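# Slide the door fully open without upsetting anything

## Task

Push the sliding door open to its end stop and leave it there without the robot holding it. The coffee table must still be standing upright at the end. The door must not be slammed in either direction, and the robot must not topple or finish leaning.

## Robot and tools

ROBOT. A LinearBot: an omnidirectional wheeled base with a column about 1.75 m tall. A carriage rides 1.0 m along the column (lift_m) and holds two identical six-joint arms, each with a two-finger gripper. Arm bases sit roughly 0.57 m + lift_m above the floor, and carriage parts hang about 0.15 m lower. A hand reaches 0.78 m from its shoulder but only about 0.38 m below its arm base. A hand measures about 0.16 m long and 0.1 m wide (0.14 m opened). Parked arm joints 1 to 6: 0, 0.05, 0.05, 1.45, 0, 0; parked, the robot is about 0.95 m wide and 0.7 m long. Wheel motors are strong (7 N m). Something may occasionally nudge a loose object.

CAMERAS. carriage_camera is fixed on the carriage, facing forward and tilted about 20 degrees down. left_wrist_camera and right_wrist_camera look out beyond the fingertips. The carriage camera and parked fingertips reach up to about 0.45 m above the arm bases.

FRAMES. Base frame: origin on the floor below the base centre, x forward, y left, z up. left_hand and right_hand are reported in it, each the midpoint between that hand's pads. quat_wxyz rotates base axes into hand axes; hand z runs along the fingers, fingers open along hand y; pointing straight up with joints 1, 5, 6 at 0 gives (1, 0, 0, 0). Odometry frame = base frame at scene start; base_odometry counts wheel turns only, so slip looks like travel; heading is left-positive, -3.142 to 3.142.

execute_actions. Argument actions: a list holding one action or none (empty list only reports state and images). An action may contain base, joints, or both; their motions start together and may finish at different times. base must hold exactly one relative move from the current base position: translate_m (metres, forward positive, -2 to 2), strafe_m (metres, left positive, -2 to 2) or rotate_rad (radians, counter-clockwise positive, -6.3 to 6.3). joints is a single map, shared by both arms, of absolute targets keyed by joint name: lift_m 0 to 1 m; left_/right_joint1_rad -2.617 to 3.054 (vertical axis, 0 forward, positive left); joint2_rad 0 to 3.141 (shoulder: 0 upper arm back and level, 1.57 vertical, 3.14 forward and level); joint3_rad 0 to 3.141 (elbow, 0 folded, 3.14 straight); joint4_rad -1.57 to 1.57 (wrist pitch, positive lifts fingertips); joint5_rad -1.57 to 1.57 (wrist yaw, positive swings fingertips right, opposite to joint 1); joint6_rad -2.094 to 2.094 (roll about the fingers, positive clockwise seen from forearm); left_/right_gripper_m 0 to 0.093 m pad gap. Done tolerances: lift 0.004, joint1 0.02, joints 2-3 0.055, joint4 0.04, joints 5-6 0.02, gripper 0.004. Omitted joints or base may keep pushing toward earlier targets unseen in status. Unknown keys or out-of-range numbers reject the whole call with no motion. cameras: list of camera names or "all"; null, omitted or ["all"] gives every camera, [] gives none; the pictures line lists image order. If a result reports a stop, later movement calls in the same reply are skipped.

wait: seconds from 0 to 10; nothing new is commanded; returns state and images. zoom_image: camera plus region [x0, y0, x1, y1] in pixels of that camera's latest full image, origin top-left, at most 504 by 504. finished_scene: scene, the number of the scene being closed; irreversible; call only once the door stays open with the robot not holding it; its result tells whether it succeeded and may give a new task.

RESULT LINES. base_status / joint_status: "done" (base: wheels turned the commanded amount, even with slip; a 1-2 mm move may fall short yet read done); "off_target" (resting away from target, maybe still pushing); "contact_stop" or "time_out" (target dropped, holds where stopped). "joint command not followed" plus a cause means an arm's targets were blocked by a self-collision check (links within a few millimetres of itself or the other arm); those joints show "not_followed" and may be retried every action until cleared; a gripper target still runs. To untangle, move only the blocked arm clear first, then the other in a later call. on_its_own lists what this call did not command; "held at" is a held target, not the position. motor_effort: percent of maximum, positive toward higher joint values, peak in brackets; fixed per-motor error plus noise. A lift effort that keeps dropping while lowering means a hand rests on something. drive_wheels at rest clearly above its free-move value means the base still presses on something. JOINT TORQUES: each arm joint's total drive output, with offsets and noise. Motor temperatures: one block per arm. MOTOR HOT warns from 75 °C; at 90 °C that arm stops for 10 s; at 100 °C its motors and gripper let go and the arm drops; OVER-TEMPERATURE FAULT lines report these, and named keys show "limit_stop_at_motor_heat" (resend them). Outstretched arms heat quickly even empty. ARM HIT means an arm struck the robot hard.

CONTACT AND SAFETY. The base stops with contact_stop when wheels strain or an arm joint is shoved several degrees; arms are not watched while turning and often not when an arm joint is also commanded, and the base may coast about 0.3 m after an arm touches. Arms and grippers never contact-stop: blocked, they keep pushing and then snap to target when freed. After a blocked drive, back off about 0.2 m (or turn back), repeat if still pressed, then retry. The column can hit a table edge the base passes under; reversing into one can tip the robot. Hand readings drift at long reach. Tipping is likeliest with the carriage high, arms extended, loads carried, pulling, or abrupt stops; no reading shows lean, only images. Never let the arms hit or press each other hard. Move the door gently and avoid knocking the coffee table. The simulation keeps running while you think, holding your last command.

Each tool is called after "Request:" as name(argument=value, ...) on one line, values as JSON.

## Session

Request:
execute_actions(actions=[])

Scene clock: 0.00 s.
Joint torques (N m, as the arm reports them, + toward a larger angle): no reading
Motor temperatures (°C, as the motors report them): left_arm=[18 18 21 18 19 20] | right_arm=[21 18 21 20 21 21]
base_odometry: x=+0.000 y=+0.000 heading=+0.000 (m, m, rad; odometry frame)
base_status: not commanded
joint_positions: lift_m=+0.302 left_joint1_rad=+0.004 left_joint2_rad=+0.054 left_joint3_rad=+0.062 left_joint4_rad=+1.475 left_joint5_rad=-0.012 left_joint6_rad=-0.007 left_gripper_m=+0.094 right_joint1_rad=+0.008 right_joint2_rad=+0.045 right_joint3_rad=+0.037 right_joint4_rad=+1.507 right_joint5_rad=+0.036 right_joint6_rad=-0.042 right_gripper_m=+0.094
joint_status: not commanded
motor_effort: lift_m=+20 drive_wheels=+4 (%)
left_hand: x=+0.2885 y=+0.3502 z=+1.3295 quat_wxyz=(+0.999, -0.006, +0.044, -0.001) (m; base frame)
right_hand: x=+0.2853 y=-0.3540 z=+1.3235 quat_wxyz=(+0.999, +0.017, +0.036, -0.018) (m; base frame)
pictures: carriage_camera, left_wrist_camera, right_wrist_camera
Images, in order (width x height): carriage_camera 504x504, left_wrist_camera 504x504, right_wrist_camera 504x504.

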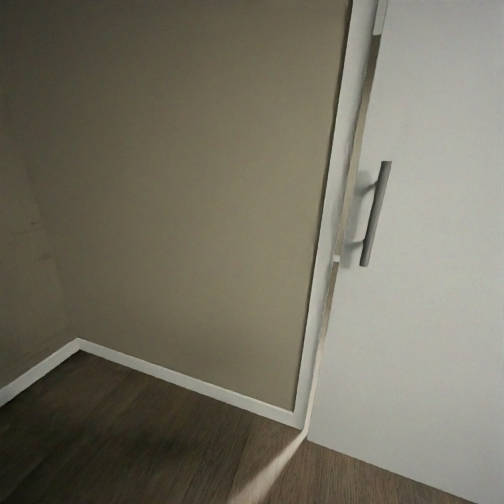

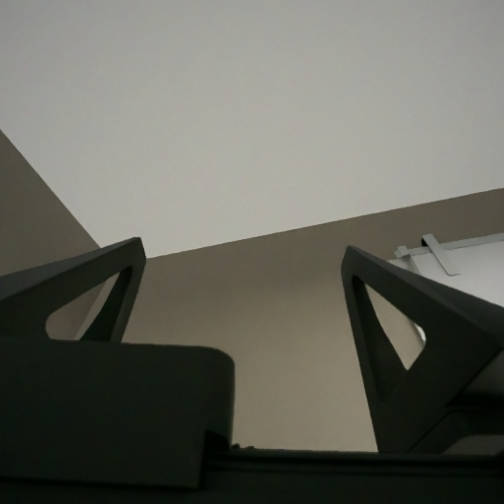

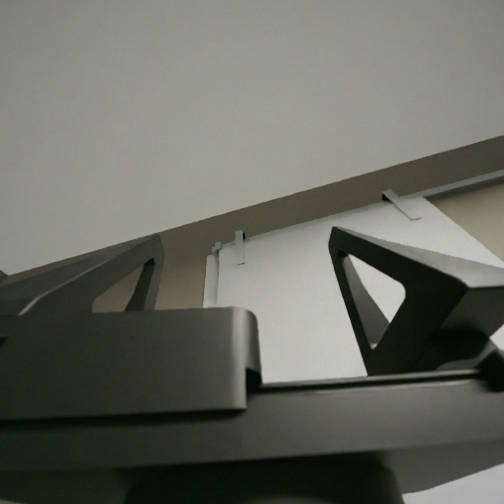

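Door slides right. Look right.

Request:
execute_actions(actions=[{"base":{"rotate_rad":-1.1}}], cameras=["carriage_camera"])

Scene clock: 4.83 s.
Joint torques (N m, as the arm reports them, + toward a larger angle): left_arm=[ 0.24  3.51  5.29 -0.16 -0.07 -0.12] | right_arm=[ 0.29  3.59  6.21 -0.24  0.09 -0.08]
Motor temperatures (°C, as the motors report them): left_arm=[18 18 22 18 19 20] | right_arm=[21 18 22 20 21 21]
base_odometry: x=+0.000 y=+0.000 heading=-1.100 (m, m, rad; odometry frame)
base_status: done
joint_positions: lift_m=+0.302 left_joint1_rad=+0.004 left_joint2_rad=+0.054 left_joint3_rad=+0.062 left_joint4_rad=+1.475 left_joint5_rad=-0.012 left_joint6_rad=-0.007 left_gripper_m=+0.094 right_joint1_rad=+0.008 right_joint2_rad=+0.045 right_joint3_rad=+0.037 right_joint4_rad=+1.507 right_joint5_rad=+0.036 right_joint6_rad=-0.042 right_gripper_m=+0.094
joint_status: not commanded
motor_effort: lift_m=+20(20) drive_wheels=+7(11) (%)
left_hand: x=+0.2885 y=+0.3502 z=+1.3295 quat_wxyz=(+0.999, -0.006, +0.044, -0.001) (m; base frame)
right_hand: x=+0.2853 y=-0.3541 z=+1.3235 quat_wxyz=(+0.999, +0.017, +0.036, -0.018) (m; base frame)
pictures: carriage_camera
Images, in order (width x height): carriage_camera 504x504.

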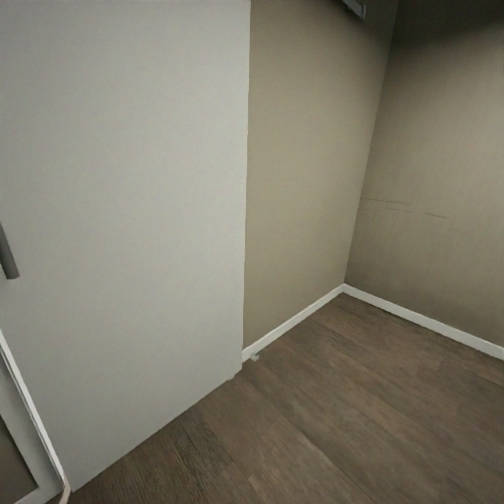

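Request:
execute_actions(actions=[{"base":{"rotate_rad":0.65},"joints":{"left_joint4_rad":-0.6,"right_joint4_rad":-0.6,"left_joint1_rad":2.0,"right_joint1_rad":-2.0}}])

Scene clock: 8.57 s.
Joint torques (N m, as the arm reports them, + toward a larger angle): left_arm=[-0.64  1.24  7.5   2.38 -0.01 -0.12] | right_arm=[ 0.99  1.1   8.84  2.62  0.05 -0.07]
Motor temperatures (°C, as the motors report them): left_arm=[18 18 22 18 19 20] | right_arm=[21 18 22 20 21 21]
base_odometry: x=+0.000 y=+0.000 heading=-0.451 (m, m, rad; odometry frame)
base_status: done
joint_positions: lift_m=+0.302 left_joint1_rad=+1.678 left_joint2_rad=+0.054 left_joint3_rad=+0.058 left_joint4_rad=-0.322 left_joint5_rad=-0.019 left_joint6_rad=-0.008 left_gripper_m=+0.094 right_joint1_rad=-1.618 right_joint2_rad=+0.045 right_joint3_rad=+0.035 right_joint4_rad=-0.271 right_joint5_rad=+0.039 right_joint6_rad=-0.041 right_gripper_m=+0.094
joint_status: left_joint1_rad not_followed (moved +1.675 of +1.996); left_joint4_rad not_followed (moved -1.796 of -2.075); right_joint1_rad not_followed (moved -1.626 of -2.008); right_joint4_rad not_followed (moved -1.778 of -2.107)
motor_effort: lift_m=+20(20) drive_wheels=+11(9) (%)
left_hand: x=+0.2375 y=+0.5810 z=+1.0070 quat_wxyz=(+0.388, -0.608, +0.535, +0.440) (m; base frame)
right_hand: x=+0.2482 y=-0.5854 z=+1.0096 quat_wxyz=(+0.394, +0.575, +0.555, -0.454) (m; base frame)
pictures: carriage_camera, left_wrist_camera, right_wrist_camera
joint command not followed: on one or more control steps a check withheld the commanded joint targets of the left arm, and it was not sent them on those steps. On the call's last step the targets were still withheld.
cause: the commanded joint targets would bring two parts of the arm too close to each other (its upper arm (the part past joint 2) and its wrist (the part past joint 5), with the joints from left_joint3_rad to left_joint5_rad between them); next, command targets that bring no two parts of the arm closer together.
joint command not followed: on one or more control steps a check withheld the commanded joint targets of the right arm, and it was not sent them on those steps. On the call's last step the targets were still withheld.
cause: the commanded joint targets would bring two parts of the arm too close to each other (its upper arm (the part past joint 2) and its wrist (the part past joint 5), with the joints from right_joint3_rad to right_joint5_rad between them); next, command targets that bring no two parts of the arm closer together.
Images, in order (width x height): carriage_camera 504x504, left_wrist_camera 504x504, right_wrist_camera 504x504.

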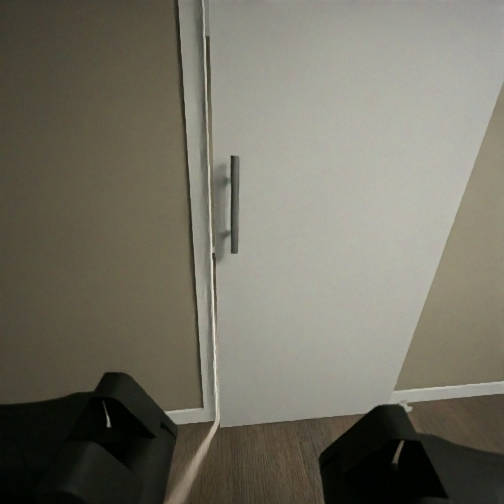

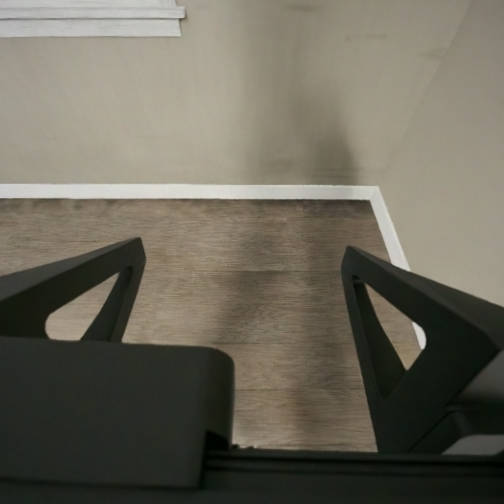

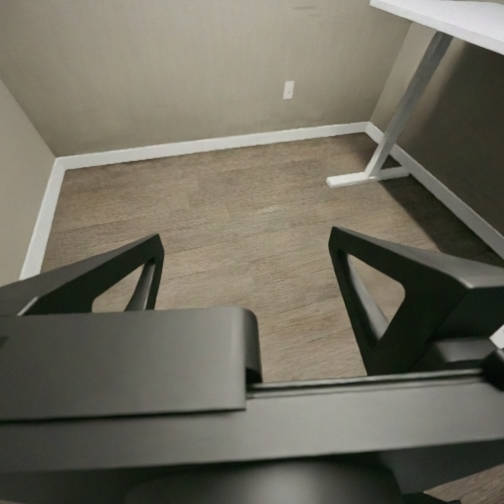

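Request:
execute_actions(actions=[{"base":{"rotate_rad":0.11},"joints":{"left_joint4_rad":1.45,"right_joint4_rad":0,"left_joint1_rad":0,"right_joint1_rad":0}}], cameras=[])

Request:
execute_actions(actions=[{"base":{"strafe_m":0.3},"joints":{"right_joint2_rad":0.7,"right_joint3_rad":0.7,"lift_m":0.12}}])

Scene clock: 17.07 s.
Joint torques (N m, as the arm reports them, + toward a larger angle): left_arm=[ 0.17  3.42  5.63  0.12  0.   -0.12] | right_arm=[-0.42  1.52  8.81  2.71  0.05  0.01]
Motor temperatures (°C, as the motors report them): left_arm=[18 18 24 20 19 20] | right_arm=[21 18 24 23 21 21]
base_odometry: x=+0.000 y=+0.000 heading=-0.342 (m, m, rad; odometry frame)
base_status: done
joint_positions: lift_m=+0.302 left_joint1_rad=+0.001 left_joint2_rad=+0.054 left_joint3_rad=+0.058 left_joint4_rad=+1.433 left_joint5_rad=-0.019 left_joint6_rad=-0.008 left_gripper_m=+0.094 right_joint1_rad=+0.006 right_joint2_rad=+0.045 right_joint3_rad=+0.035 right_joint4_rad=-0.020 right_joint5_rad=+0.035 right_joint6_rad=-0.041 right_gripper_m=+0.094
joint_status: all done
motor_effort: lift_m=+20(20) drive_wheels=+13(12) (%)
left_hand: x=+0.2998 y=+0.3512 z=+1.3273 quat_wxyz=(+0.998, -0.010, +0.067, -0.003) (m; base frame)
right_hand: x=+0.5136 y=-0.3526 z=+1.0704 quat_wxyz=(+0.696, -0.005, +0.718, -0.025) (m; base frame)
pictures: none
joint command not followed: on one or more control steps a check withheld the commanded joint targets of the left arm, and it was not sent them on those steps.
cause: the commanded joint targets would bring two parts of the arm too close to each other (its upper arm (the part past joint 2) and its wrist (the part past joint 5), with the joints from left_joint3_rad to left_joint5_rad between them); next, command targets that bring no two parts of the arm closer together.
joint command not followed: on one or more control steps a check withheld the commanded joint targets of the right arm, and it was not sent them on those steps.
cause: the commanded joint targets would bring two parts of the arm too close to each other (its upper arm (the part past joint 2) and its wrist (the part past joint 5), with the joints from right_joint3_rad to right_joint5_rad between them); next, command targets that bring no two parts of the arm closer together.
No camera images: the call's "cameras" was empty. Leave "cameras" out to get every camera's image.

Scene clock: 19.60 s.
Joint torques (N m, as the arm reports them, + toward a larger angle): left_arm=[ 0.08  3.46  5.56  0.04 -0.04 -0.12] | right_arm=[-0.55 -0.25 10.7   2.56  0.1  -0.08]
Motor temperatures (°C, as the motors report them): left_arm=[18 18 24 20 19 20] | right_arm=[21 18 24 23 21 21]
base_odometry: x=+0.100 y=+0.283 heading=-0.341 (m, m, rad; odometry frame)
base_status: done
joint_positions: lift_m=+0.120 left_joint1_rad=+0.001 left_joint2_rad=+0.054 left_joint3_rad=+0.058 left_joint4_rad=+1.439 left_joint5_rad=-0.017 left_joint6_rad=-0.008 left_gripper_m=+0.094 right_joint1_rad=+0.006 right_joint2_rad=+0.693 right_joint3_rad=+0.671 right_joint4_rad=-0.006 right_joint5_rad=+0.036 right_joint6_rad=-0.041 right_gripper_m=+0.094
joint_status: all done
motor_effort: lift_m=+17(19) drive_wheels=-3(14) (%)
left_hand: x=+0.2985 y=+0.3508 z=+1.1462 quat_wxyz=(+0.998, -0.009, +0.064, -0.003) (m; base frame)
right_hand: x=+0.5750 y=-0.3524 z=+1.0435 quat_wxyz=(+0.697, -0.004, +0.717, -0.025) (m; base frame)
pictures: carriage_camera, left_wrist_camera, right_wrist_camera
Images, in order (width x height): carriage_camera 504x504, left_wrist_camera 504x504, right_wrist_camera 504x504.

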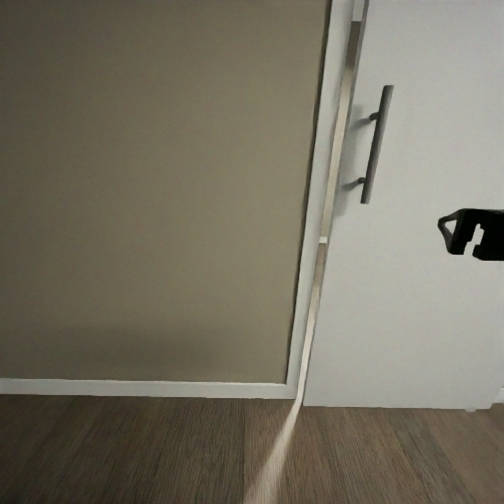

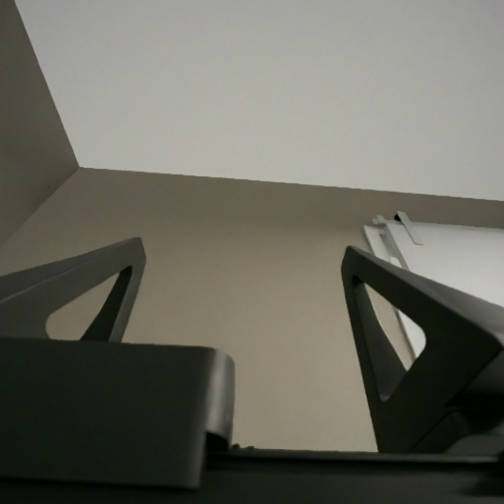

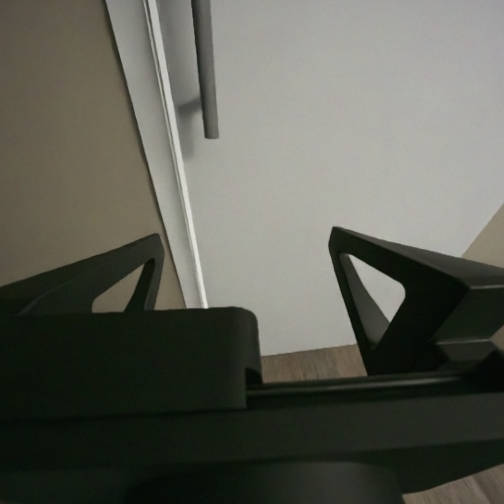

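Request:
execute_actions(actions=[{"base":{"translate_m":0.18},"joints":{"lift_m":0.25}}], cameras=["carriage_camera","right_wrist_camera"])

Scene clock: 23.30 s.
Joint torques (N m, as the arm reports them, + toward a larger angle): left_arm=[ 0.15  3.45  5.47  0.04 -0.03 -0.12] | right_arm=[-0.33 -0.21  9.42  2.54  0.09 -0.09]
Motor temperatures (°C, as the motors report them): left_arm=[18 18 24 19 19 20] | right_arm=[21 18 25 24 21 21]
base_odometry: x=+0.270 y=+0.223 heading=-0.340 (m, m, rad; odometry frame)
base_status: done
joint_positions: lift_m=+0.250 left_joint1_rad=+0.001 left_joint2_rad=+0.054 left_joint3_rad=+0.058 left_joint4_rad=+1.443 left_joint5_rad=-0.016 left_joint6_rad=-0.008 left_gripper_m=+0.094 right_joint1_rad=+0.006 right_joint2_rad=+0.693 right_joint3_rad=+0.687 right_joint4_rad=+0.000 right_joint5_rad=+0.036 right_joint6_rad=-0.041 right_gripper_m=+0.094
joint_status: all done
motor_effort: lift_m=+22(27) drive_wheels=-2(12) (%)
left_hand: x=+0.2975 y=+0.3508 z=+1.2758 quat_wxyz=(+0.998, -0.008, +0.062, -0.003) (m; base frame)
right_hand: x=+0.5742 y=-0.3524 z=+1.1821 quat_wxyz=(+0.704, -0.004, +0.709, -0.025) (m; base frame)
pictures: carriage_camera, right_wrist_camera
Images, in order (width x height): carriage_camera 504x504, right_wrist_camera 504x504.

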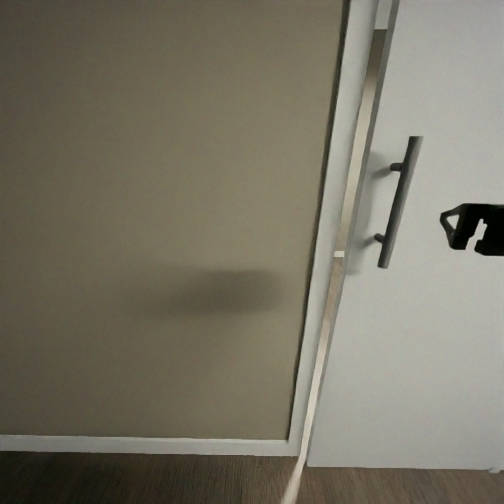

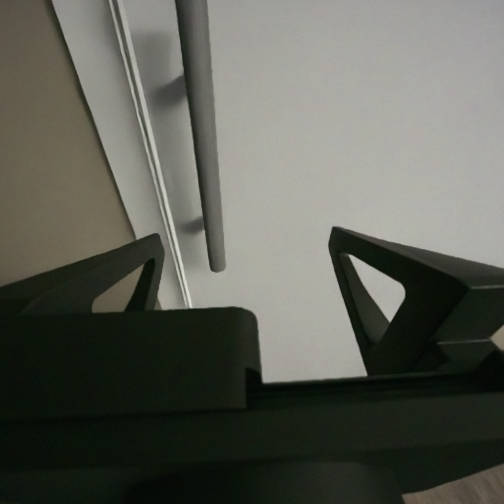

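Request:
execute_actions(actions=[{"base":{"translate_m":0.12},"joints":{"right_joint1_rad":0.1}}], cameras=["carriage_camera","right_wrist_camera"])

Scene clock: 26.60 s.
Joint torques (N m, as the arm reports them, + toward a larger angle): left_arm=[ 0.19  3.46  5.63 -0.02 -0.02 -0.12] | right_arm=[ 0.4  -0.25  9.38  2.46  0.07 -0.08]
Motor temperatures (°C, as the motors report them): left_arm=[18 18 24 19 19 20] | right_arm=[21 18 26 24 21 21]
base_odometry: x=+0.383 y=+0.183 heading=-0.340 (m, m, rad; odometry frame)
base_status: done
joint_positions: lift_m=+0.250 left_joint1_rad=+0.001 left_joint2_rad=+0.054 left_joint3_rad=+0.058 left_joint4_rad=+1.445 left_joint5_rad=-0.016 left_joint6_rad=-0.008 left_gripper_m=+0.094 right_joint1_rad=+0.097 right_joint2_rad=+0.693 right_joint3_rad=+0.687 right_joint4_rad=+0.000 right_joint5_rad=+0.036 right_joint6_rad=-0.041 right_gripper_m=+0.094
joint_status: all done
motor_effort: lift_m=+22(22) drive_wheels=-2(14) (%)
left_hand: x=+0.2970 y=+0.3508 z=+1.2758 quat_wxyz=(+0.998, -0.008, +0.061, -0.003) (m; base frame)
right_hand: x=+0.5733 y=-0.3242 z=+1.1821 quat_wxyz=(+0.705, -0.036, +0.708, +0.007) (m; base frame)
pictures: carriage_camera, right_wrist_camera
Images, in order (width x height): carriage_camera 504x504, right_wrist_camera 504x504.

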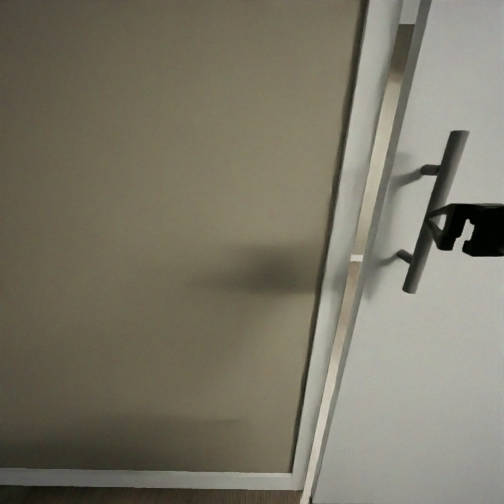

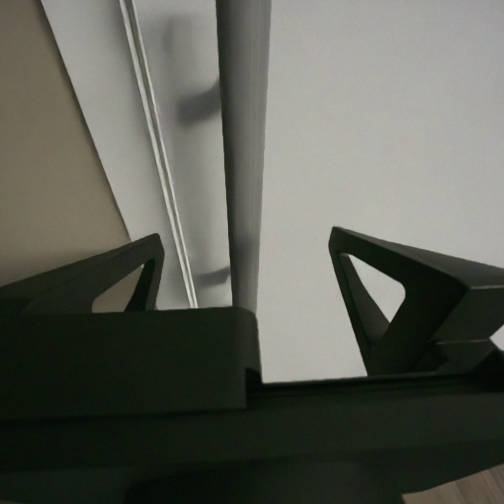

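Request:
execute_actions(actions=[{"base":{"translate_m":0.08}}], cameras=["carriage_camera","right_wrist_camera"])

Request:
execute_actions(actions=[{"base":{"strafe_m":-0.15},"joints":{"right_joint1_rad":0.1}}])

Scene clock: 30.43 s.
Joint torques (N m, as the arm reports them, + toward a larger angle): left_arm=[ 0.17  3.32  5.53 -0.02 -0.02 -0.12] | right_arm=[ 0.43 -0.5   9.32  2.5   0.12 -0.02]
Motor temperatures (°C, as the motors report them): left_arm=[18 19 24 19 19 20] | right_arm=[21 18 26 25 21 21]
base_odometry: x=+0.459 y=+0.157 heading=-0.339 (m, m, rad; odometry frame)
base_status: done
joint_positions: lift_m=+0.250 left_joint1_rad=+0.001 left_joint2_rad=+0.054 left_joint3_rad=+0.058 left_joint4_rad=+1.446 left_joint5_rad=-0.016 left_joint6_rad=-0.008 left_gripper_m=+0.094 right_joint1_rad=+0.097 right_joint2_rad=+0.693 right_joint3_rad=+0.687 right_joint4_rad=+0.000 right_joint5_rad=+0.036 right_joint6_rad=-0.041 right_gripper_m=+0.094
joint_status: not commanded
motor_effort: lift_m=+22(22) drive_wheels=+6(14) (%)
left_hand: x=+0.2966 y=+0.3508 z=+1.2759 quat_wxyz=(+0.998, -0.008, +0.060, -0.003) (m; base frame)
right_hand: x=+0.5733 y=-0.3242 z=+1.1821 quat_wxyz=(+0.705, -0.036, +0.708, +0.007) (m; base frame)
pictures: carriage_camera, right_wrist_camera
Images, in order (width x height): carriage_camera 504x504, right_wrist_camera 504x504.

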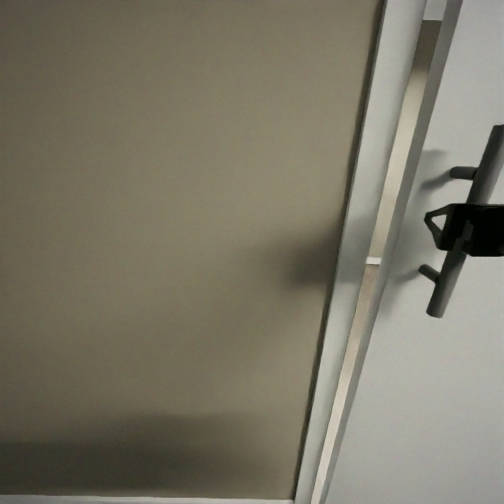

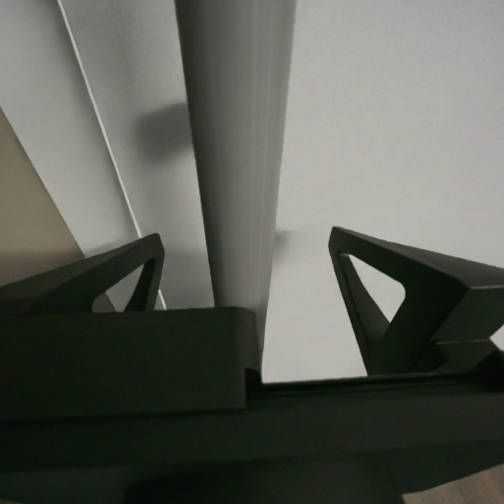

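Scene clock: 32.13 s.
Joint torques (N m, as the arm reports them, + toward a larger angle): left_arm=[ 0.16  3.4   5.55 -0.04 -0.06 -0.12] | right_arm=[-0.43 -1.48  9.47  2.38  0.15 -0.12]
Motor temperatures (°C, as the motors report them): left_arm=[18 19 25 19 19 20] | right_arm=[21 18 26 25 21 21]
base_odometry: x=+0.430 y=+0.071 heading=-0.338 (m, m, rad; odometry frame)
base_status: strafe_m contact_stop (by the wheels' count: -0.090 of -0.150)
joint_positions: lift_m=+0.250 left_joint1_rad=+0.001 left_joint2_rad=+0.054 left_joint3_rad=+0.059 left_joint4_rad=+1.447 left_joint5_rad=-0.014 left_joint6_rad=-0.008 left_gripper_m=+0.094 right_joint1_rad=+0.107 right_joint2_rad=+0.706 right_joint3_rad=+0.687 right_joint4_rad=+0.009 right_joint5_rad=+0.031 right_joint6_rad=-0.035 right_gripper_m=+0.094
joint_status: all done
motor_effort: lift_m=+22(22) drive_wheels=+0(17) (%)
left_hand: x=+0.2963 y=+0.3504 z=+1.2761 quat_wxyz=(+0.998, -0.007, +0.060, -0.003) (m; base frame)
right_hand: x=+0.5759 y=-0.3201 z=+1.1804 quat_wxyz=(+0.703, -0.040, +0.710, +0.014) (m; base frame)
pictures: carriage_camera, left_wrist_camera, right_wrist_camera
Images, in order (width x height): carriage_camera 504x504, left_wrist_camera 504x504, right_wrist_camera 504x504.

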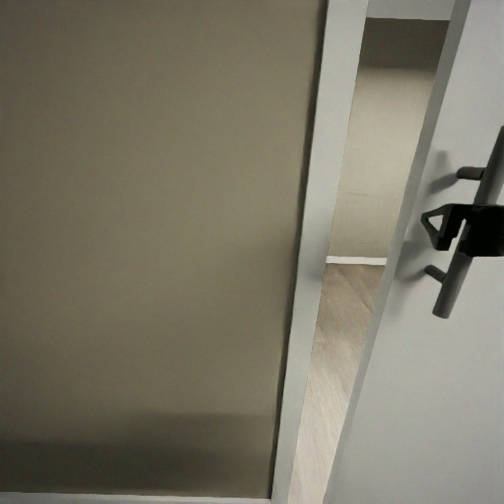

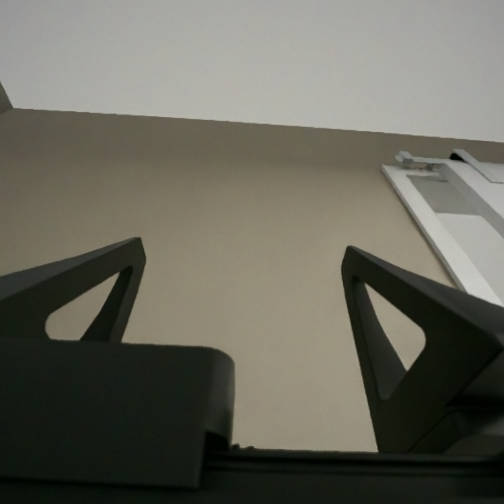

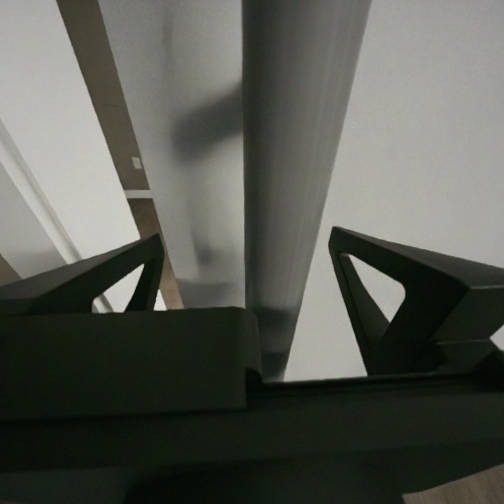

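Rolls easily. Grip and fix heading.

Request:
execute_actions(actions=[{"base":{"rotate_rad":-0.03},"joints":{"right_gripper_m":0.01}}], cameras=[])

Request:
execute_actions(actions=[{"base":{"strafe_m":-0.45},"joints":{"right_joint1_rad":0.1}}])

Scene clock: 34.93 s.
Joint torques (N m, as the arm reports them, + toward a larger angle): left_arm=[ 0.06  3.47  5.59 -0.08 -0.03 -0.12] | right_arm=[-0.03 -1.1   9.44  2.41  0.15 -0.24]
Motor temperatures (°C, as the motors report them): left_arm=[18 19 25 19 19 20] | right_arm=[21 18 27 25 21 21]
base_odometry: x=+0.430 y=+0.071 heading=-0.367 (m, m, rad; odometry frame)
base_status: done
joint_positions: lift_m=+0.250 left_joint1_rad=+0.001 left_joint2_rad=+0.054 left_joint3_rad=+0.059 left_joint4_rad=+1.447 left_joint5_rad=-0.014 left_joint6_rad=-0.008 left_gripper_m=+0.094 right_joint1_rad=+0.103 right_joint2_rad=+0.706 right_joint3_rad=+0.687 right_joint4_rad=+0.009 right_joint5_rad=+0.029 right_joint6_rad=-0.024 right_gripper_m=+0.023
joint_status: right_gripper_m off_target (ended at +0.023, target +0.010)
motor_effort: lift_m=+22(22) drive_wheels=-2(12) (%)
left_hand: x=+0.2963 y=+0.3503 z=+1.2761 quat_wxyz=(+0.998, -0.007, +0.060, -0.003) (m; base frame)
right_hand: x=+0.5759 y=-0.3208 z=+1.1806 quat_wxyz=(+0.703, -0.035, +0.710, +0.018) (m; base frame)
pictures: none
No camera images: the call's "cameras" was empty. Leave "cameras" out to get every camera's image.

Scene clock: 36.43 s.
Joint torques (N m, as the arm reports them, + toward a larger angle): left_arm=[ 0.18  3.48  5.57 -0.06 -0.07 -0.12] | right_arm=[ 1.03 -2.79  9.39  2.15 -0.15 -0.29]
Motor temperatures (°C, as the motors report them): left_arm=[18 19 25 19 19 20] | right_arm=[21 18 27 25 21 21]
base_odometry: x=+0.408 y=+0.015 heading=-0.370 (m, m, rad; odometry frame)
base_status: strafe_m contact_stop (by the wheels' count: -0.061 of -0.450)
joint_positions: lift_m=+0.250 left_joint1_rad=+0.001 left_joint2_rad=+0.054 left_joint3_rad=+0.059 left_joint4_rad=+1.447 left_joint5_rad=-0.012 left_joint6_rad=-0.008 left_gripper_m=+0.094 right_joint1_rad=+0.090 right_joint2_rad=+0.724 right_joint3_rad=+0.687 right_joint4_rad=+0.032 right_joint5_rad=+0.043 right_joint6_rad=-0.019 right_gripper_m=+0.023
joint_status: all done
motor_effort: lift_m=+22(22) drive_wheels=-2(18) (%)
left_hand: x=+0.2962 y=+0.3501 z=+1.2761 quat_wxyz=(+0.998, -0.006, +0.059, -0.003) (m; base frame)
right_hand: x=+0.5805 y=-0.3269 z=+1.1809 quat_wxyz=(+0.705, -0.023, +0.709, +0.010) (m; base frame)
pictures: carriage_camera, left_wrist_camera, right_wrist_camera
Images, in order (width x height): carriage_camera 504x504, left_wrist_camera 504x504, right_wrist_camera 504x504.

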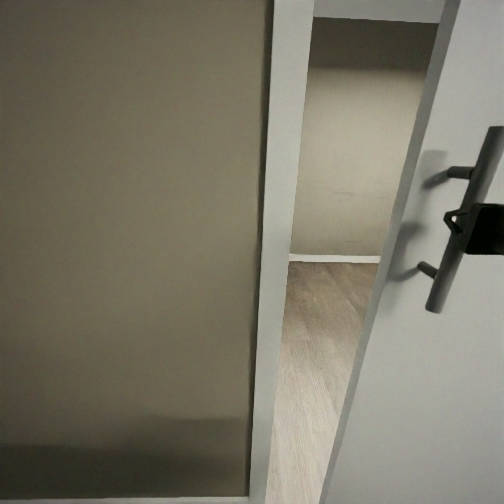

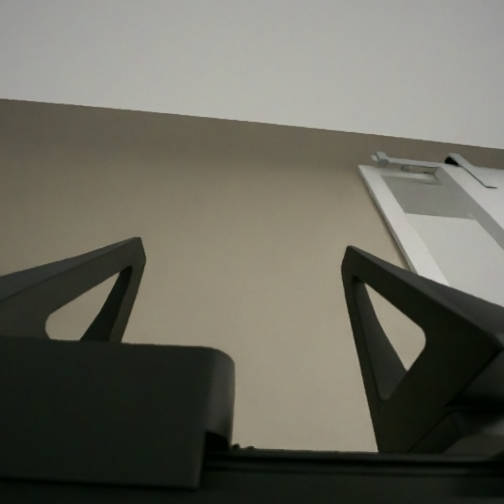

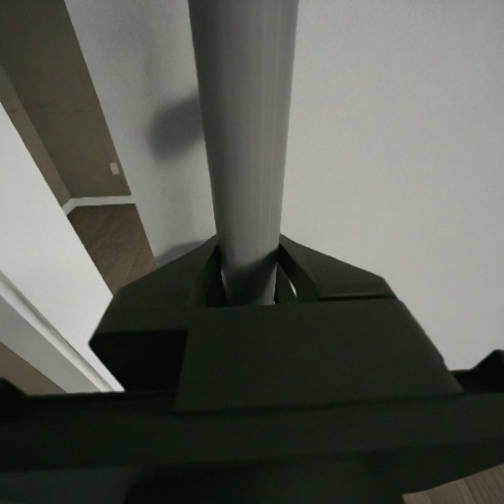

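Request:
execute_actions(actions=[{"base":{"strafe_m":-0.4},"joints":{"right_joint1_rad":0.3,"right_joint2_rad":0.76,"right_joint3_rad":0.76}}])

Scene clock: 40.97 s.
Joint torques (N m, as the arm reports them, + toward a larger angle): left_arm=[ 0.15  3.41  5.51 -0.04 -0.05 -0.12] | right_arm=[ 1.61 -7.48 10.02  1.72 -0.29 -0.22]
Motor temperatures (°C, as the motors report them): left_arm=[18 19 25 19 19 20] | right_arm=[21 19 28 25 21 21]
base_odometry: x=+0.263 y=-0.358 heading=-0.371 (m, m, rad; odometry frame)
base_status: done
joint_positions: lift_m=+0.250 left_joint1_rad=+0.001 left_joint2_rad=+0.054 left_joint3_rad=+0.059 left_joint4_rad=+1.447 left_joint5_rad=-0.012 left_joint6_rad=-0.008 left_gripper_m=+0.094 right_joint1_rad=+0.283 right_joint2_rad=+0.834 right_joint3_rad=+0.738 right_joint4_rad=+0.070 right_joint5_rad=+0.063 right_joint6_rad=-0.020 right_gripper_m=+0.023
joint_status: right_joint2_rad off_target (ended at +0.834, target +0.760); the others done
motor_effort: lift_m=+22(22) drive_wheels=-2(18) (%)
left_hand: x=+0.2962 y=+0.3501 z=+1.2761 quat_wxyz=(+0.998, -0.006, +0.059, -0.003) (m; base frame)
right_hand: x=+0.5932 y=-0.2640 z=+1.1818 quat_wxyz=(+0.694, -0.086, +0.711, +0.069) (m; base frame)
pictures: carriage_camera, left_wrist_camera, right_wrist_camera
Images, in order (width x height): carriage_camera 504x504, left_wrist_camera 504x504, right_wrist_camera 504x504.

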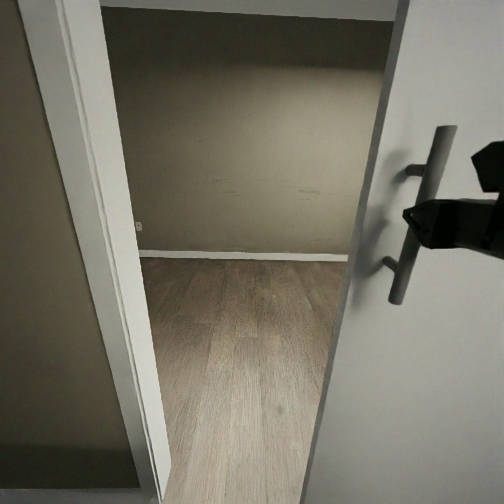

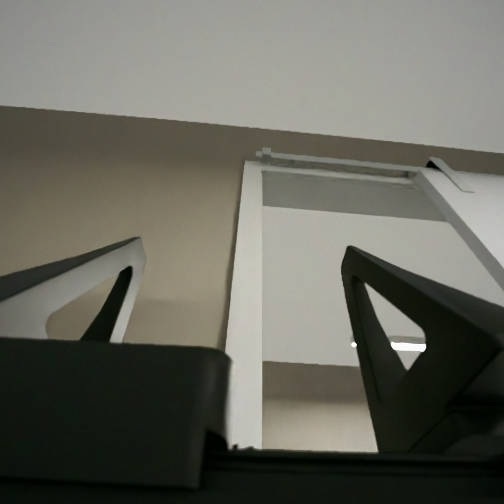

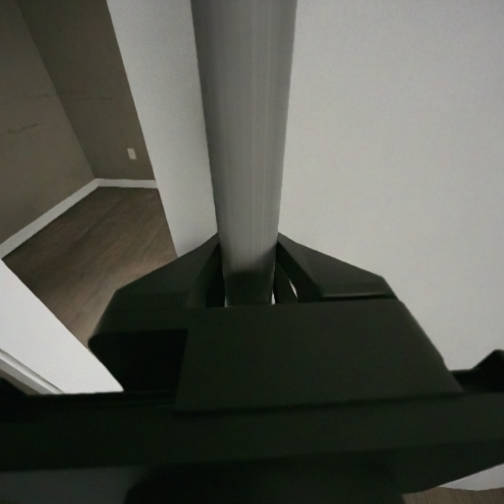

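Request:
execute_actions(actions=[{"base":{"translate_m":0.04},"joints":{"right_gripper_m":0.04,"right_joint1_rad":0.1}}], cameras=[])

Request:
execute_actions(actions=[{"joints":{"right_gripper_m":0.01,"right_joint1_rad":-0.1}}], cameras=[])

Request:
execute_actions(actions=[{"base":{"strafe_m":-0.12},"joints":{"right_joint1_rad":0.1}}])

Scene clock: 45.00 s.
Joint torques (N m, as the arm reports them, + toward a larger angle): left_arm=[ 0.15  3.4   5.57 -0.04 -0.08 -0.12] | right_arm=[-0.36 -0.58 10.27  2.64  0.09 -0.18]
Motor temperatures (°C, as the motors report them): left_arm=[18 19 25 19 19 20] | right_arm=[21 19 28 25 22 21]
base_odometry: x=+0.300 y=-0.373 heading=-0.371 (m, m, rad; odometry frame)
base_status: done
joint_positions: lift_m=+0.250 left_joint1_rad=+0.001 left_joint2_rad=+0.054 left_joint3_rad=+0.059 left_joint4_rad=+1.447 left_joint5_rad=-0.012 left_joint6_rad=-0.008 left_gripper_m=+0.094 right_joint1_rad=+0.104 right_joint2_rad=+0.753 right_joint3_rad=+0.738 right_joint4_rad=-0.011 right_joint5_rad=+0.038 right_joint6_rad=-0.035 right_gripper_m=+0.040
joint_status: all done
on_its_own: right_joint2_rad moved -0.081 to your old target +0.760
motor_effort: lift_m=+22(22) drive_wheels=+6(12) (%)
left_hand: x=+0.2962 y=+0.3501 z=+1.2761 quat_wxyz=(+0.998, -0.006, +0.059, -0.003) (m; base frame)
right_hand: x=+0.5838 y=-0.3213 z=+1.1872 quat_wxyz=(+0.698, -0.037, +0.715, +0.011) (m; base frame)
pictures: none
No camera images: the call's "cameras" was empty. Leave "cameras" out to get every camera's image.

Scene clock: 46.07 s.
Joint torques (N m, as the arm reports them, + toward a larger angle): left_arm=[ 0.17  3.49  5.59 -0.06 -0.07 -0.12] | right_arm=[ 0.1  -2.1   9.94  2.42  0.5  -0.37]
Motor temperatures (°C, as the motors report them): left_arm=[18 19 25 19 19 20] | right_arm=[21 19 28 25 22 21]
base_odometry: x=+0.300 y=-0.373 heading=-0.371 (m, m, rad; odometry frame)
base_status: not commanded
joint_positions: lift_m=+0.250 left_joint1_rad=+0.001 left_joint2_rad=+0.054 left_joint3_rad=+0.059 left_joint4_rad=+1.447 left_joint5_rad=-0.012 left_joint6_rad=-0.008 left_gripper_m=+0.094 right_joint1_rad=-0.100 right_joint2_rad=+0.768 right_joint3_rad=+0.738 right_joint4_rad=+0.012 right_joint5_rad=+0.004 right_joint6_rad=-0.017 right_gripper_m=+0.021
joint_status: right_gripper_m off_target (ended at +0.021, target +0.010); the others done
motor_effort: lift_m=+22(22) drive_wheels=+5(2) (%)
left_hand: x=+0.2962 y=+0.3501 z=+1.2761 quat_wxyz=(+0.998, -0.006, +0.059, -0.003) (m; base frame)
right_hand: x=+0.5870 y=-0.3809 z=+1.1879 quat_wxyz=(+0.699, +0.031, +0.713, -0.042) (m; base frame)
pictures: none
No camera images: the call's "cameras" was empty. Leave "cameras" out to get every camera's image.

Scene clock: 47.93 s.
Joint torques (N m, as the arm reports them, + toward a larger angle): left_arm=[ 0.17  3.46  5.56 -0.04 -0.07 -0.12] | right_arm=[ 0.87 -3.19 10.05  2.16  0.17 -0.33]
Motor temperatures (°C, as the motors report them): left_arm=[18 19 25 19 19 20] | right_arm=[21 19 29 25 22 21]
base_odometry: x=+0.257 y=-0.485 heading=-0.371 (m, m, rad; odometry frame)
base_status: done
joint_positions: lift_m=+0.250 left_joint1_rad=+0.001 left_joint2_rad=+0.054 left_joint3_rad=+0.059 left_joint4_rad=+1.447 left_joint5_rad=-0.012 left_joint6_rad=-0.008 left_gripper_m=+0.094 right_joint1_rad=+0.089 right_joint2_rad=+0.784 right_joint3_rad=+0.738 right_joint4_rad=+0.032 right_joint5_rad=+0.029 right_joint6_rad=-0.016 right_gripper_m=+0.021
joint_status: all done
motor_effort: lift_m=+22(22) drive_wheels=-1(16) (%)
left_hand: x=+0.2962 y=+0.3501 z=+1.2761 quat_wxyz=(+0.998, -0.006, +0.059, -0.003) (m; base frame)
right_hand: x=+0.5915 y=-0.3241 z=+1.1882 quat_wxyz=(+0.702, -0.027, +0.711, +0.015) (m; base frame)
pictures: carriage_camera, left_wrist_camera, right_wrist_camera
Images, in order (width x height): carriage_camera 504x504, left_wrist_camera 504x504, right_wrist_camera 504x504.

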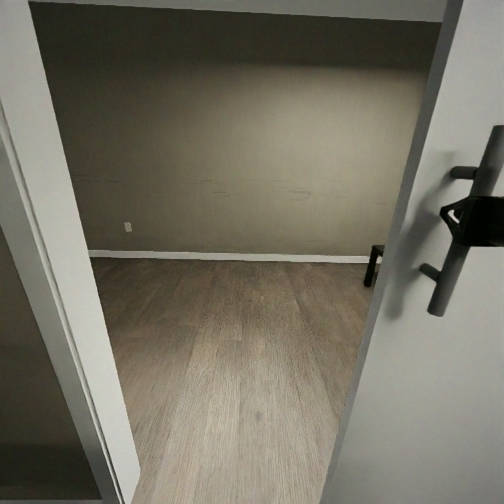

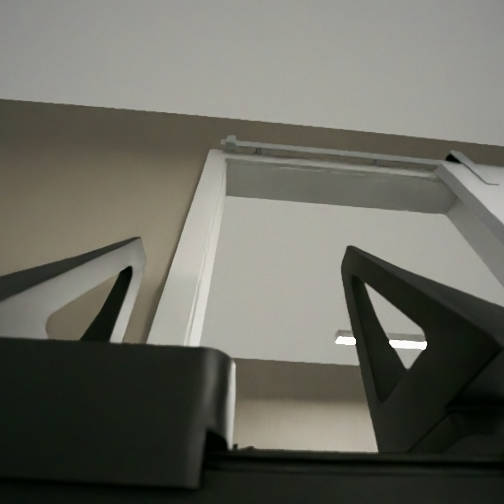

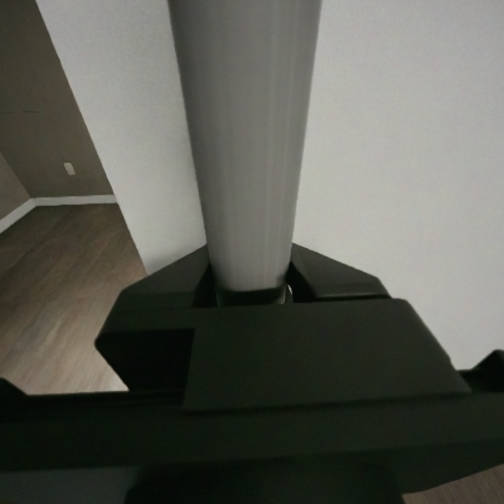

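Request:
execute_actions(actions=[{"joints":{"right_joint1_rad":-0.05,"right_joint2_rad":0.79}}], cameras=[])

Request:
execute_actions(actions=[{"joints":{"right_joint1_rad":-0.2,"right_joint2_rad":0.82,"right_joint3_rad":0.8}}], cameras=[])

Request:
execute_actions(actions=[{"joints":{"right_joint1_rad":-0.35,"right_joint2_rad":0.88,"right_joint3_rad":0.86}}])

Scene clock: 52.63 s.
Joint torques (N m, as the arm reports them, + toward a larger angle): left_arm=[ 0.17  3.45  5.59 -0.06 -0.07 -0.12] | right_arm=[-0.34 -1.72 10.12  2.06  0.68 -0.29]
Motor temperatures (°C, as the motors report them): left_arm=[18 19 26 19 19 20] | right_arm=[21 19 29 25 22 21]
base_odometry: x=+0.257 y=-0.485 heading=-0.371 (m, m, rad; odometry frame)
base_status: not commanded
joint_positions: lift_m=+0.250 left_joint1_rad=+0.001 left_joint2_rad=+0.054 left_joint3_rad=+0.059 left_joint4_rad=+1.447 left_joint5_rad=-0.012 left_joint6_rad=-0.008 left_gripper_m=+0.094 right_joint1_rad=-0.045 right_joint2_rad=+0.794 right_joint3_rad=+0.738 right_joint4_rad=+0.042 right_joint5_rad=-0.010 right_joint6_rad=-0.017 right_gripper_m=+0.021
joint_status: all done
motor_effort: lift_m=+22(22) drive_wheels=+4(5) (%)
left_hand: x=+0.2962 y=+0.3501 z=+1.2761 quat_wxyz=(+0.998, -0.006, +0.059, -0.003) (m; base frame)
right_hand: x=+0.5945 y=-0.3612 z=+1.1875 quat_wxyz=(+0.702, +0.007, +0.712, -0.019) (m; base frame)
pictures: none
No camera images: the call's "cameras" was empty. Leave "cameras" out to get every camera's image.

Scene clock: 53.67 s.
Joint torques (N m, as the arm reports them, + toward a larger angle): left_arm=[ 0.16  3.55  5.53 -0.07 -0.07 -0.12] | right_arm=[-0.36 -2.75 10.13  2.47  0.76 -0.32]
Motor temperatures (°C, as the motors report them): left_arm=[18 19 26 19 19 20] | right_arm=[21 19 29 25 22 21]
base_odometry: x=+0.257 y=-0.485 heading=-0.371 (m, m, rad; odometry frame)
base_status: not commanded
joint_positions: lift_m=+0.250 left_joint1_rad=+0.001 left_joint2_rad=+0.054 left_joint3_rad=+0.059 left_joint4_rad=+1.447 left_joint5_rad=-0.012 left_joint6_rad=-0.008 left_gripper_m=+0.094 right_joint1_rad=-0.194 right_joint2_rad=+0.832 right_joint3_rad=+0.778 right_joint4_rad=+0.007 right_joint5_rad=-0.019 right_joint6_rad=-0.018 right_gripper_m=+0.021
joint_status: all done
motor_effort: lift_m=+22(22) drive_wheels=+4(5) (%)
left_hand: x=+0.2962 y=+0.3501 z=+1.2761 quat_wxyz=(+0.998, -0.006, +0.059, -0.003) (m; base frame)
right_hand: x=+0.5959 y=-0.4095 z=+1.1868 quat_wxyz=(+0.687, +0.057, +0.721, -0.066) (m; base frame)
pictures: none
No camera images: the call's "cameras" was empty. Leave "cameras" out to get every camera's image.

Scene clock: 54.70 s.
Joint torques (N m, as the arm reports them, + toward a larger angle): left_arm=[ 0.18  3.42  5.53 -0.07 -0.07 -0.12] | right_arm=[-0.97 -3.99 10.76  2.69  1.04 -0.24]
Motor temperatures (°C, as the motors report them): left_arm=[18 19 26 19 19 20] | right_arm=[21 19 29 25 22 21]
base_odometry: x=+0.257 y=-0.485 heading=-0.371 (m, m, rad; odometry frame)
base_status: not commanded
joint_positions: lift_m=+0.250 left_joint1_rad=+0.001 left_joint2_rad=+0.054 left_joint3_rad=+0.059 left_joint4_rad=+1.447 left_joint5_rad=-0.012 left_joint6_rad=-0.008 left_gripper_m=+0.094 right_joint1_rad=-0.338 right_joint2_rad=+0.903 right_joint3_rad=+0.832 right_joint4_rad=-0.012 right_joint5_rad=-0.038 right_joint6_rad=-0.020 right_gripper_m=+0.021
joint_status: all done
motor_effort: lift_m=+22(22) drive_wheels=+5(5) (%)
left_hand: x=+0.2962 y=+0.3501 z=+1.2761 quat_wxyz=(+0.998, -0.006, +0.059, -0.003) (m; base frame)
right_hand: x=+0.5985 y=-0.4579 z=+1.1859 quat_wxyz=(+0.669, +0.104, +0.728, -0.107) (m; base frame)
pictures: carriage_camera, left_wrist_camera, right_wrist_camera
Images, in order (width x height): carriage_camera 504x504, left_wrist_camera 504x504, right_wrist_camera 504x504.

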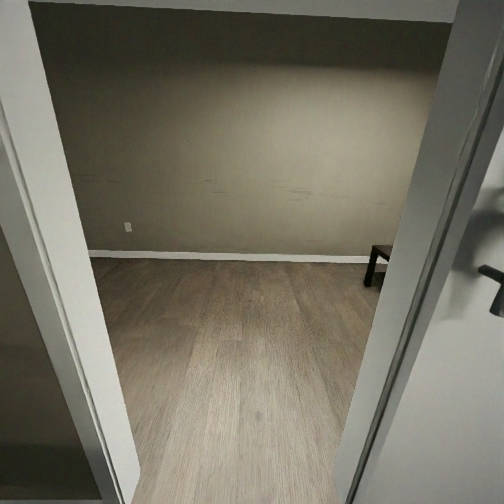

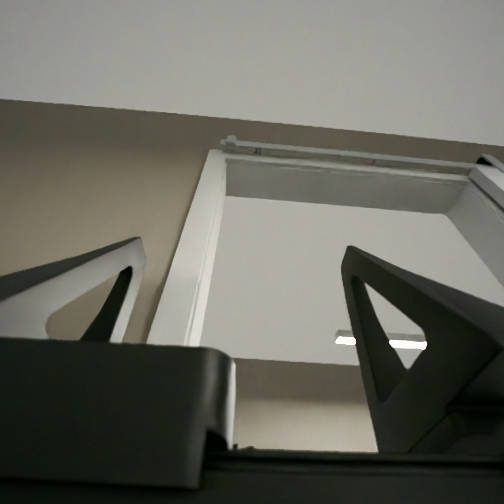

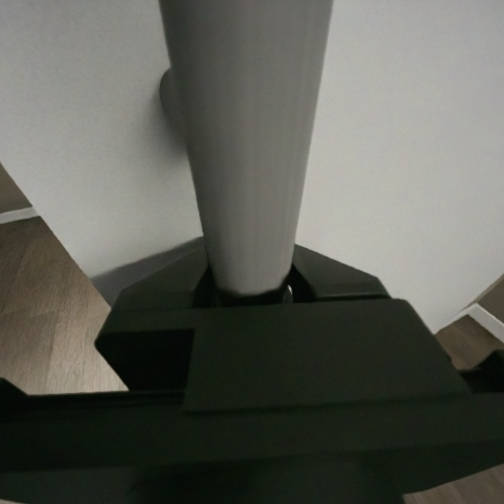

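Request:
execute_actions(actions=[{"base":{"strafe_m":-0.04}}], cameras=[])

Request:
execute_actions(actions=[{"base":{"strafe_m":-0.04}}], cameras=["carriage_camera"])

Scene clock: 59.63 s.
Joint torques (N m, as the arm reports them, + toward a larger angle): left_arm=[ 0.18  3.42  5.56 -0.06 -0.07 -0.12] | right_arm=[-1.07 -4.8  10.76  2.48  0.87 -0.24]
Motor temperatures (°C, as the motors report them): left_arm=[18 19 26 18 19 20] | right_arm=[21 19 30 26 22 21]
base_odometry: x=+0.242 y=-0.522 heading=-0.370 (m, m, rad; odometry frame)
base_status: done
joint_positions: lift_m=+0.250 left_joint1_rad=+0.001 left_joint2_rad=+0.054 left_joint3_rad=+0.059 left_joint4_rad=+1.447 left_joint5_rad=-0.012 left_joint6_rad=-0.008 left_gripper_m=+0.094 right_joint1_rad=-0.338 right_joint2_rad=+0.912 right_joint3_rad=+0.832 right_joint4_rad=+0.000 right_joint5_rad=-0.031 right_joint6_rad=-0.019 right_gripper_m=+0.021
joint_status: not commanded
motor_effort: lift_m=+22(22) drive_wheels=-1(13) (%)
left_hand: x=+0.2962 y=+0.3501 z=+1.2761 quat_wxyz=(+0.998, -0.006, +0.059, -0.003) (m; base frame)
right_hand: x=+0.6002 y=-0.4598 z=+1.1861 quat_wxyz=(+0.670, +0.106, +0.727, -0.109) (m; base frame)
pictures: none
No camera images: the call's "cameras" was empty. Leave "cameras" out to get every camera's image.

Scene clock: 60.87 s.
Joint torques (N m, as the arm reports them, + toward a larger angle): left_arm=[ 0.17  3.53  5.56 -0.08 -0.07 -0.12] | right_arm=[-1.35 -5.06 10.81  2.4   1.03 -0.29]
Motor temperatures (°C, as the motors report them): left_arm=[18 19 26 18 19 20] | right_arm=[21 19 30 26 22 21]
base_odometry: x=+0.228 y=-0.560 heading=-0.370 (m, m, rad; odometry frame)
base_status: done
joint_positions: lift_m=+0.250 left_joint1_rad=+0.001 left_joint2_rad=+0.054 left_joint3_rad=+0.059 left_joint4_rad=+1.447 left_joint5_rad=-0.012 left_joint6_rad=-0.008 left_gripper_m=+0.094 right_joint1_rad=-0.335 right_joint2_rad=+0.916 right_joint3_rad=+0.832 right_joint4_rad=+0.006 right_joint5_rad=-0.038 right_joint6_rad=-0.020 right_gripper_m=+0.021
joint_status: not commanded
motor_effort: lift_m=+22(22) drive_wheels=-1(12) (%)
left_hand: x=+0.2962 y=+0.3501 z=+1.2761 quat_wxyz=(+0.998, -0.006, +0.059, -0.003) (m; base frame)
right_hand: x=+0.6018 y=-0.4578 z=+1.1862 quat_wxyz=(+0.671, +0.102, +0.727, -0.106) (m; base frame)
pictures: carriage_camera
Images, in order (width x height): carriage_camera 504x504.

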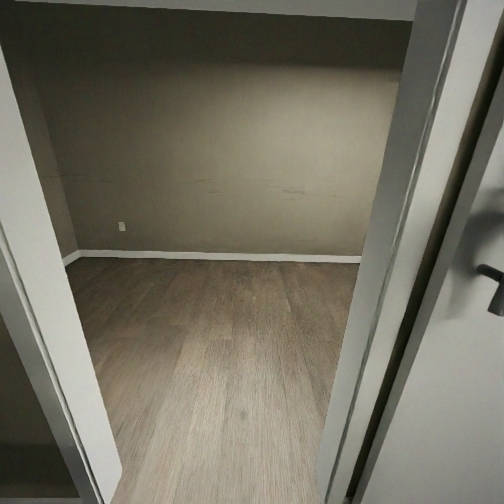

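Request:
execute_actions(actions=[{"base":{"strafe_m":-0.04}}], cameras=["carriage_camera"])

Scene clock: 63.33 s.
Joint torques (N m, as the arm reports them, + toward a larger angle): left_arm=[ 0.17  3.46  5.51 -0.05 -0.07 -0.12] | right_arm=[-1.56 -5.24 10.86  2.42  1.13 -0.27]
Motor temperatures (°C, as the motors report them): left_arm=[18 19 26 18 19 20] | right_arm=[21 19 31 26 22 21]
base_odometry: x=+0.214 y=-0.597 heading=-0.370 (m, m, rad; odometry frame)
base_status: done
joint_positions: lift_m=+0.250 left_joint1_rad=+0.001 left_joint2_rad=+0.054 left_joint3_rad=+0.059 left_joint4_rad=+1.447 left_joint5_rad=-0.012 left_joint6_rad=-0.008 left_gripper_m=+0.094 right_joint1_rad=-0.332 right_joint2_rad=+0.919 right_joint3_rad=+0.832 right_joint4_rad=+0.012 right_joint5_rad=-0.043 right_joint6_rad=-0.020 right_gripper_m=+0.021
joint_status: not commanded
motor_effort: lift_m=+22(22) drive_wheels=-1(12) (%)
left_hand: x=+0.2962 y=+0.3501 z=+1.2761 quat_wxyz=(+0.998, -0.006, +0.059, -0.003) (m; base frame)
right_hand: x=+0.6034 y=-0.4562 z=+1.1863 quat_wxyz=(+0.672, +0.099, +0.727, -0.103) (m; base frame)
pictures: carriage_camera
Images, in order (width x height): carriage_camera 504x504.

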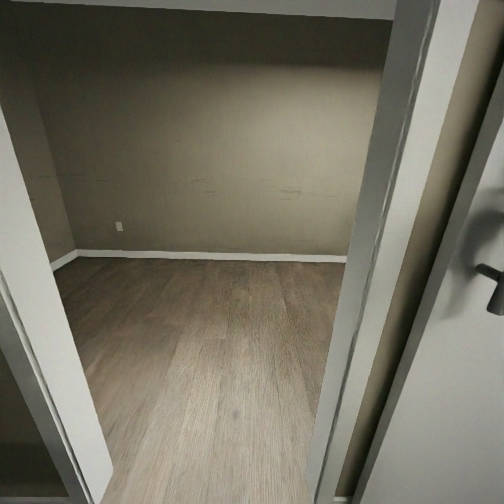

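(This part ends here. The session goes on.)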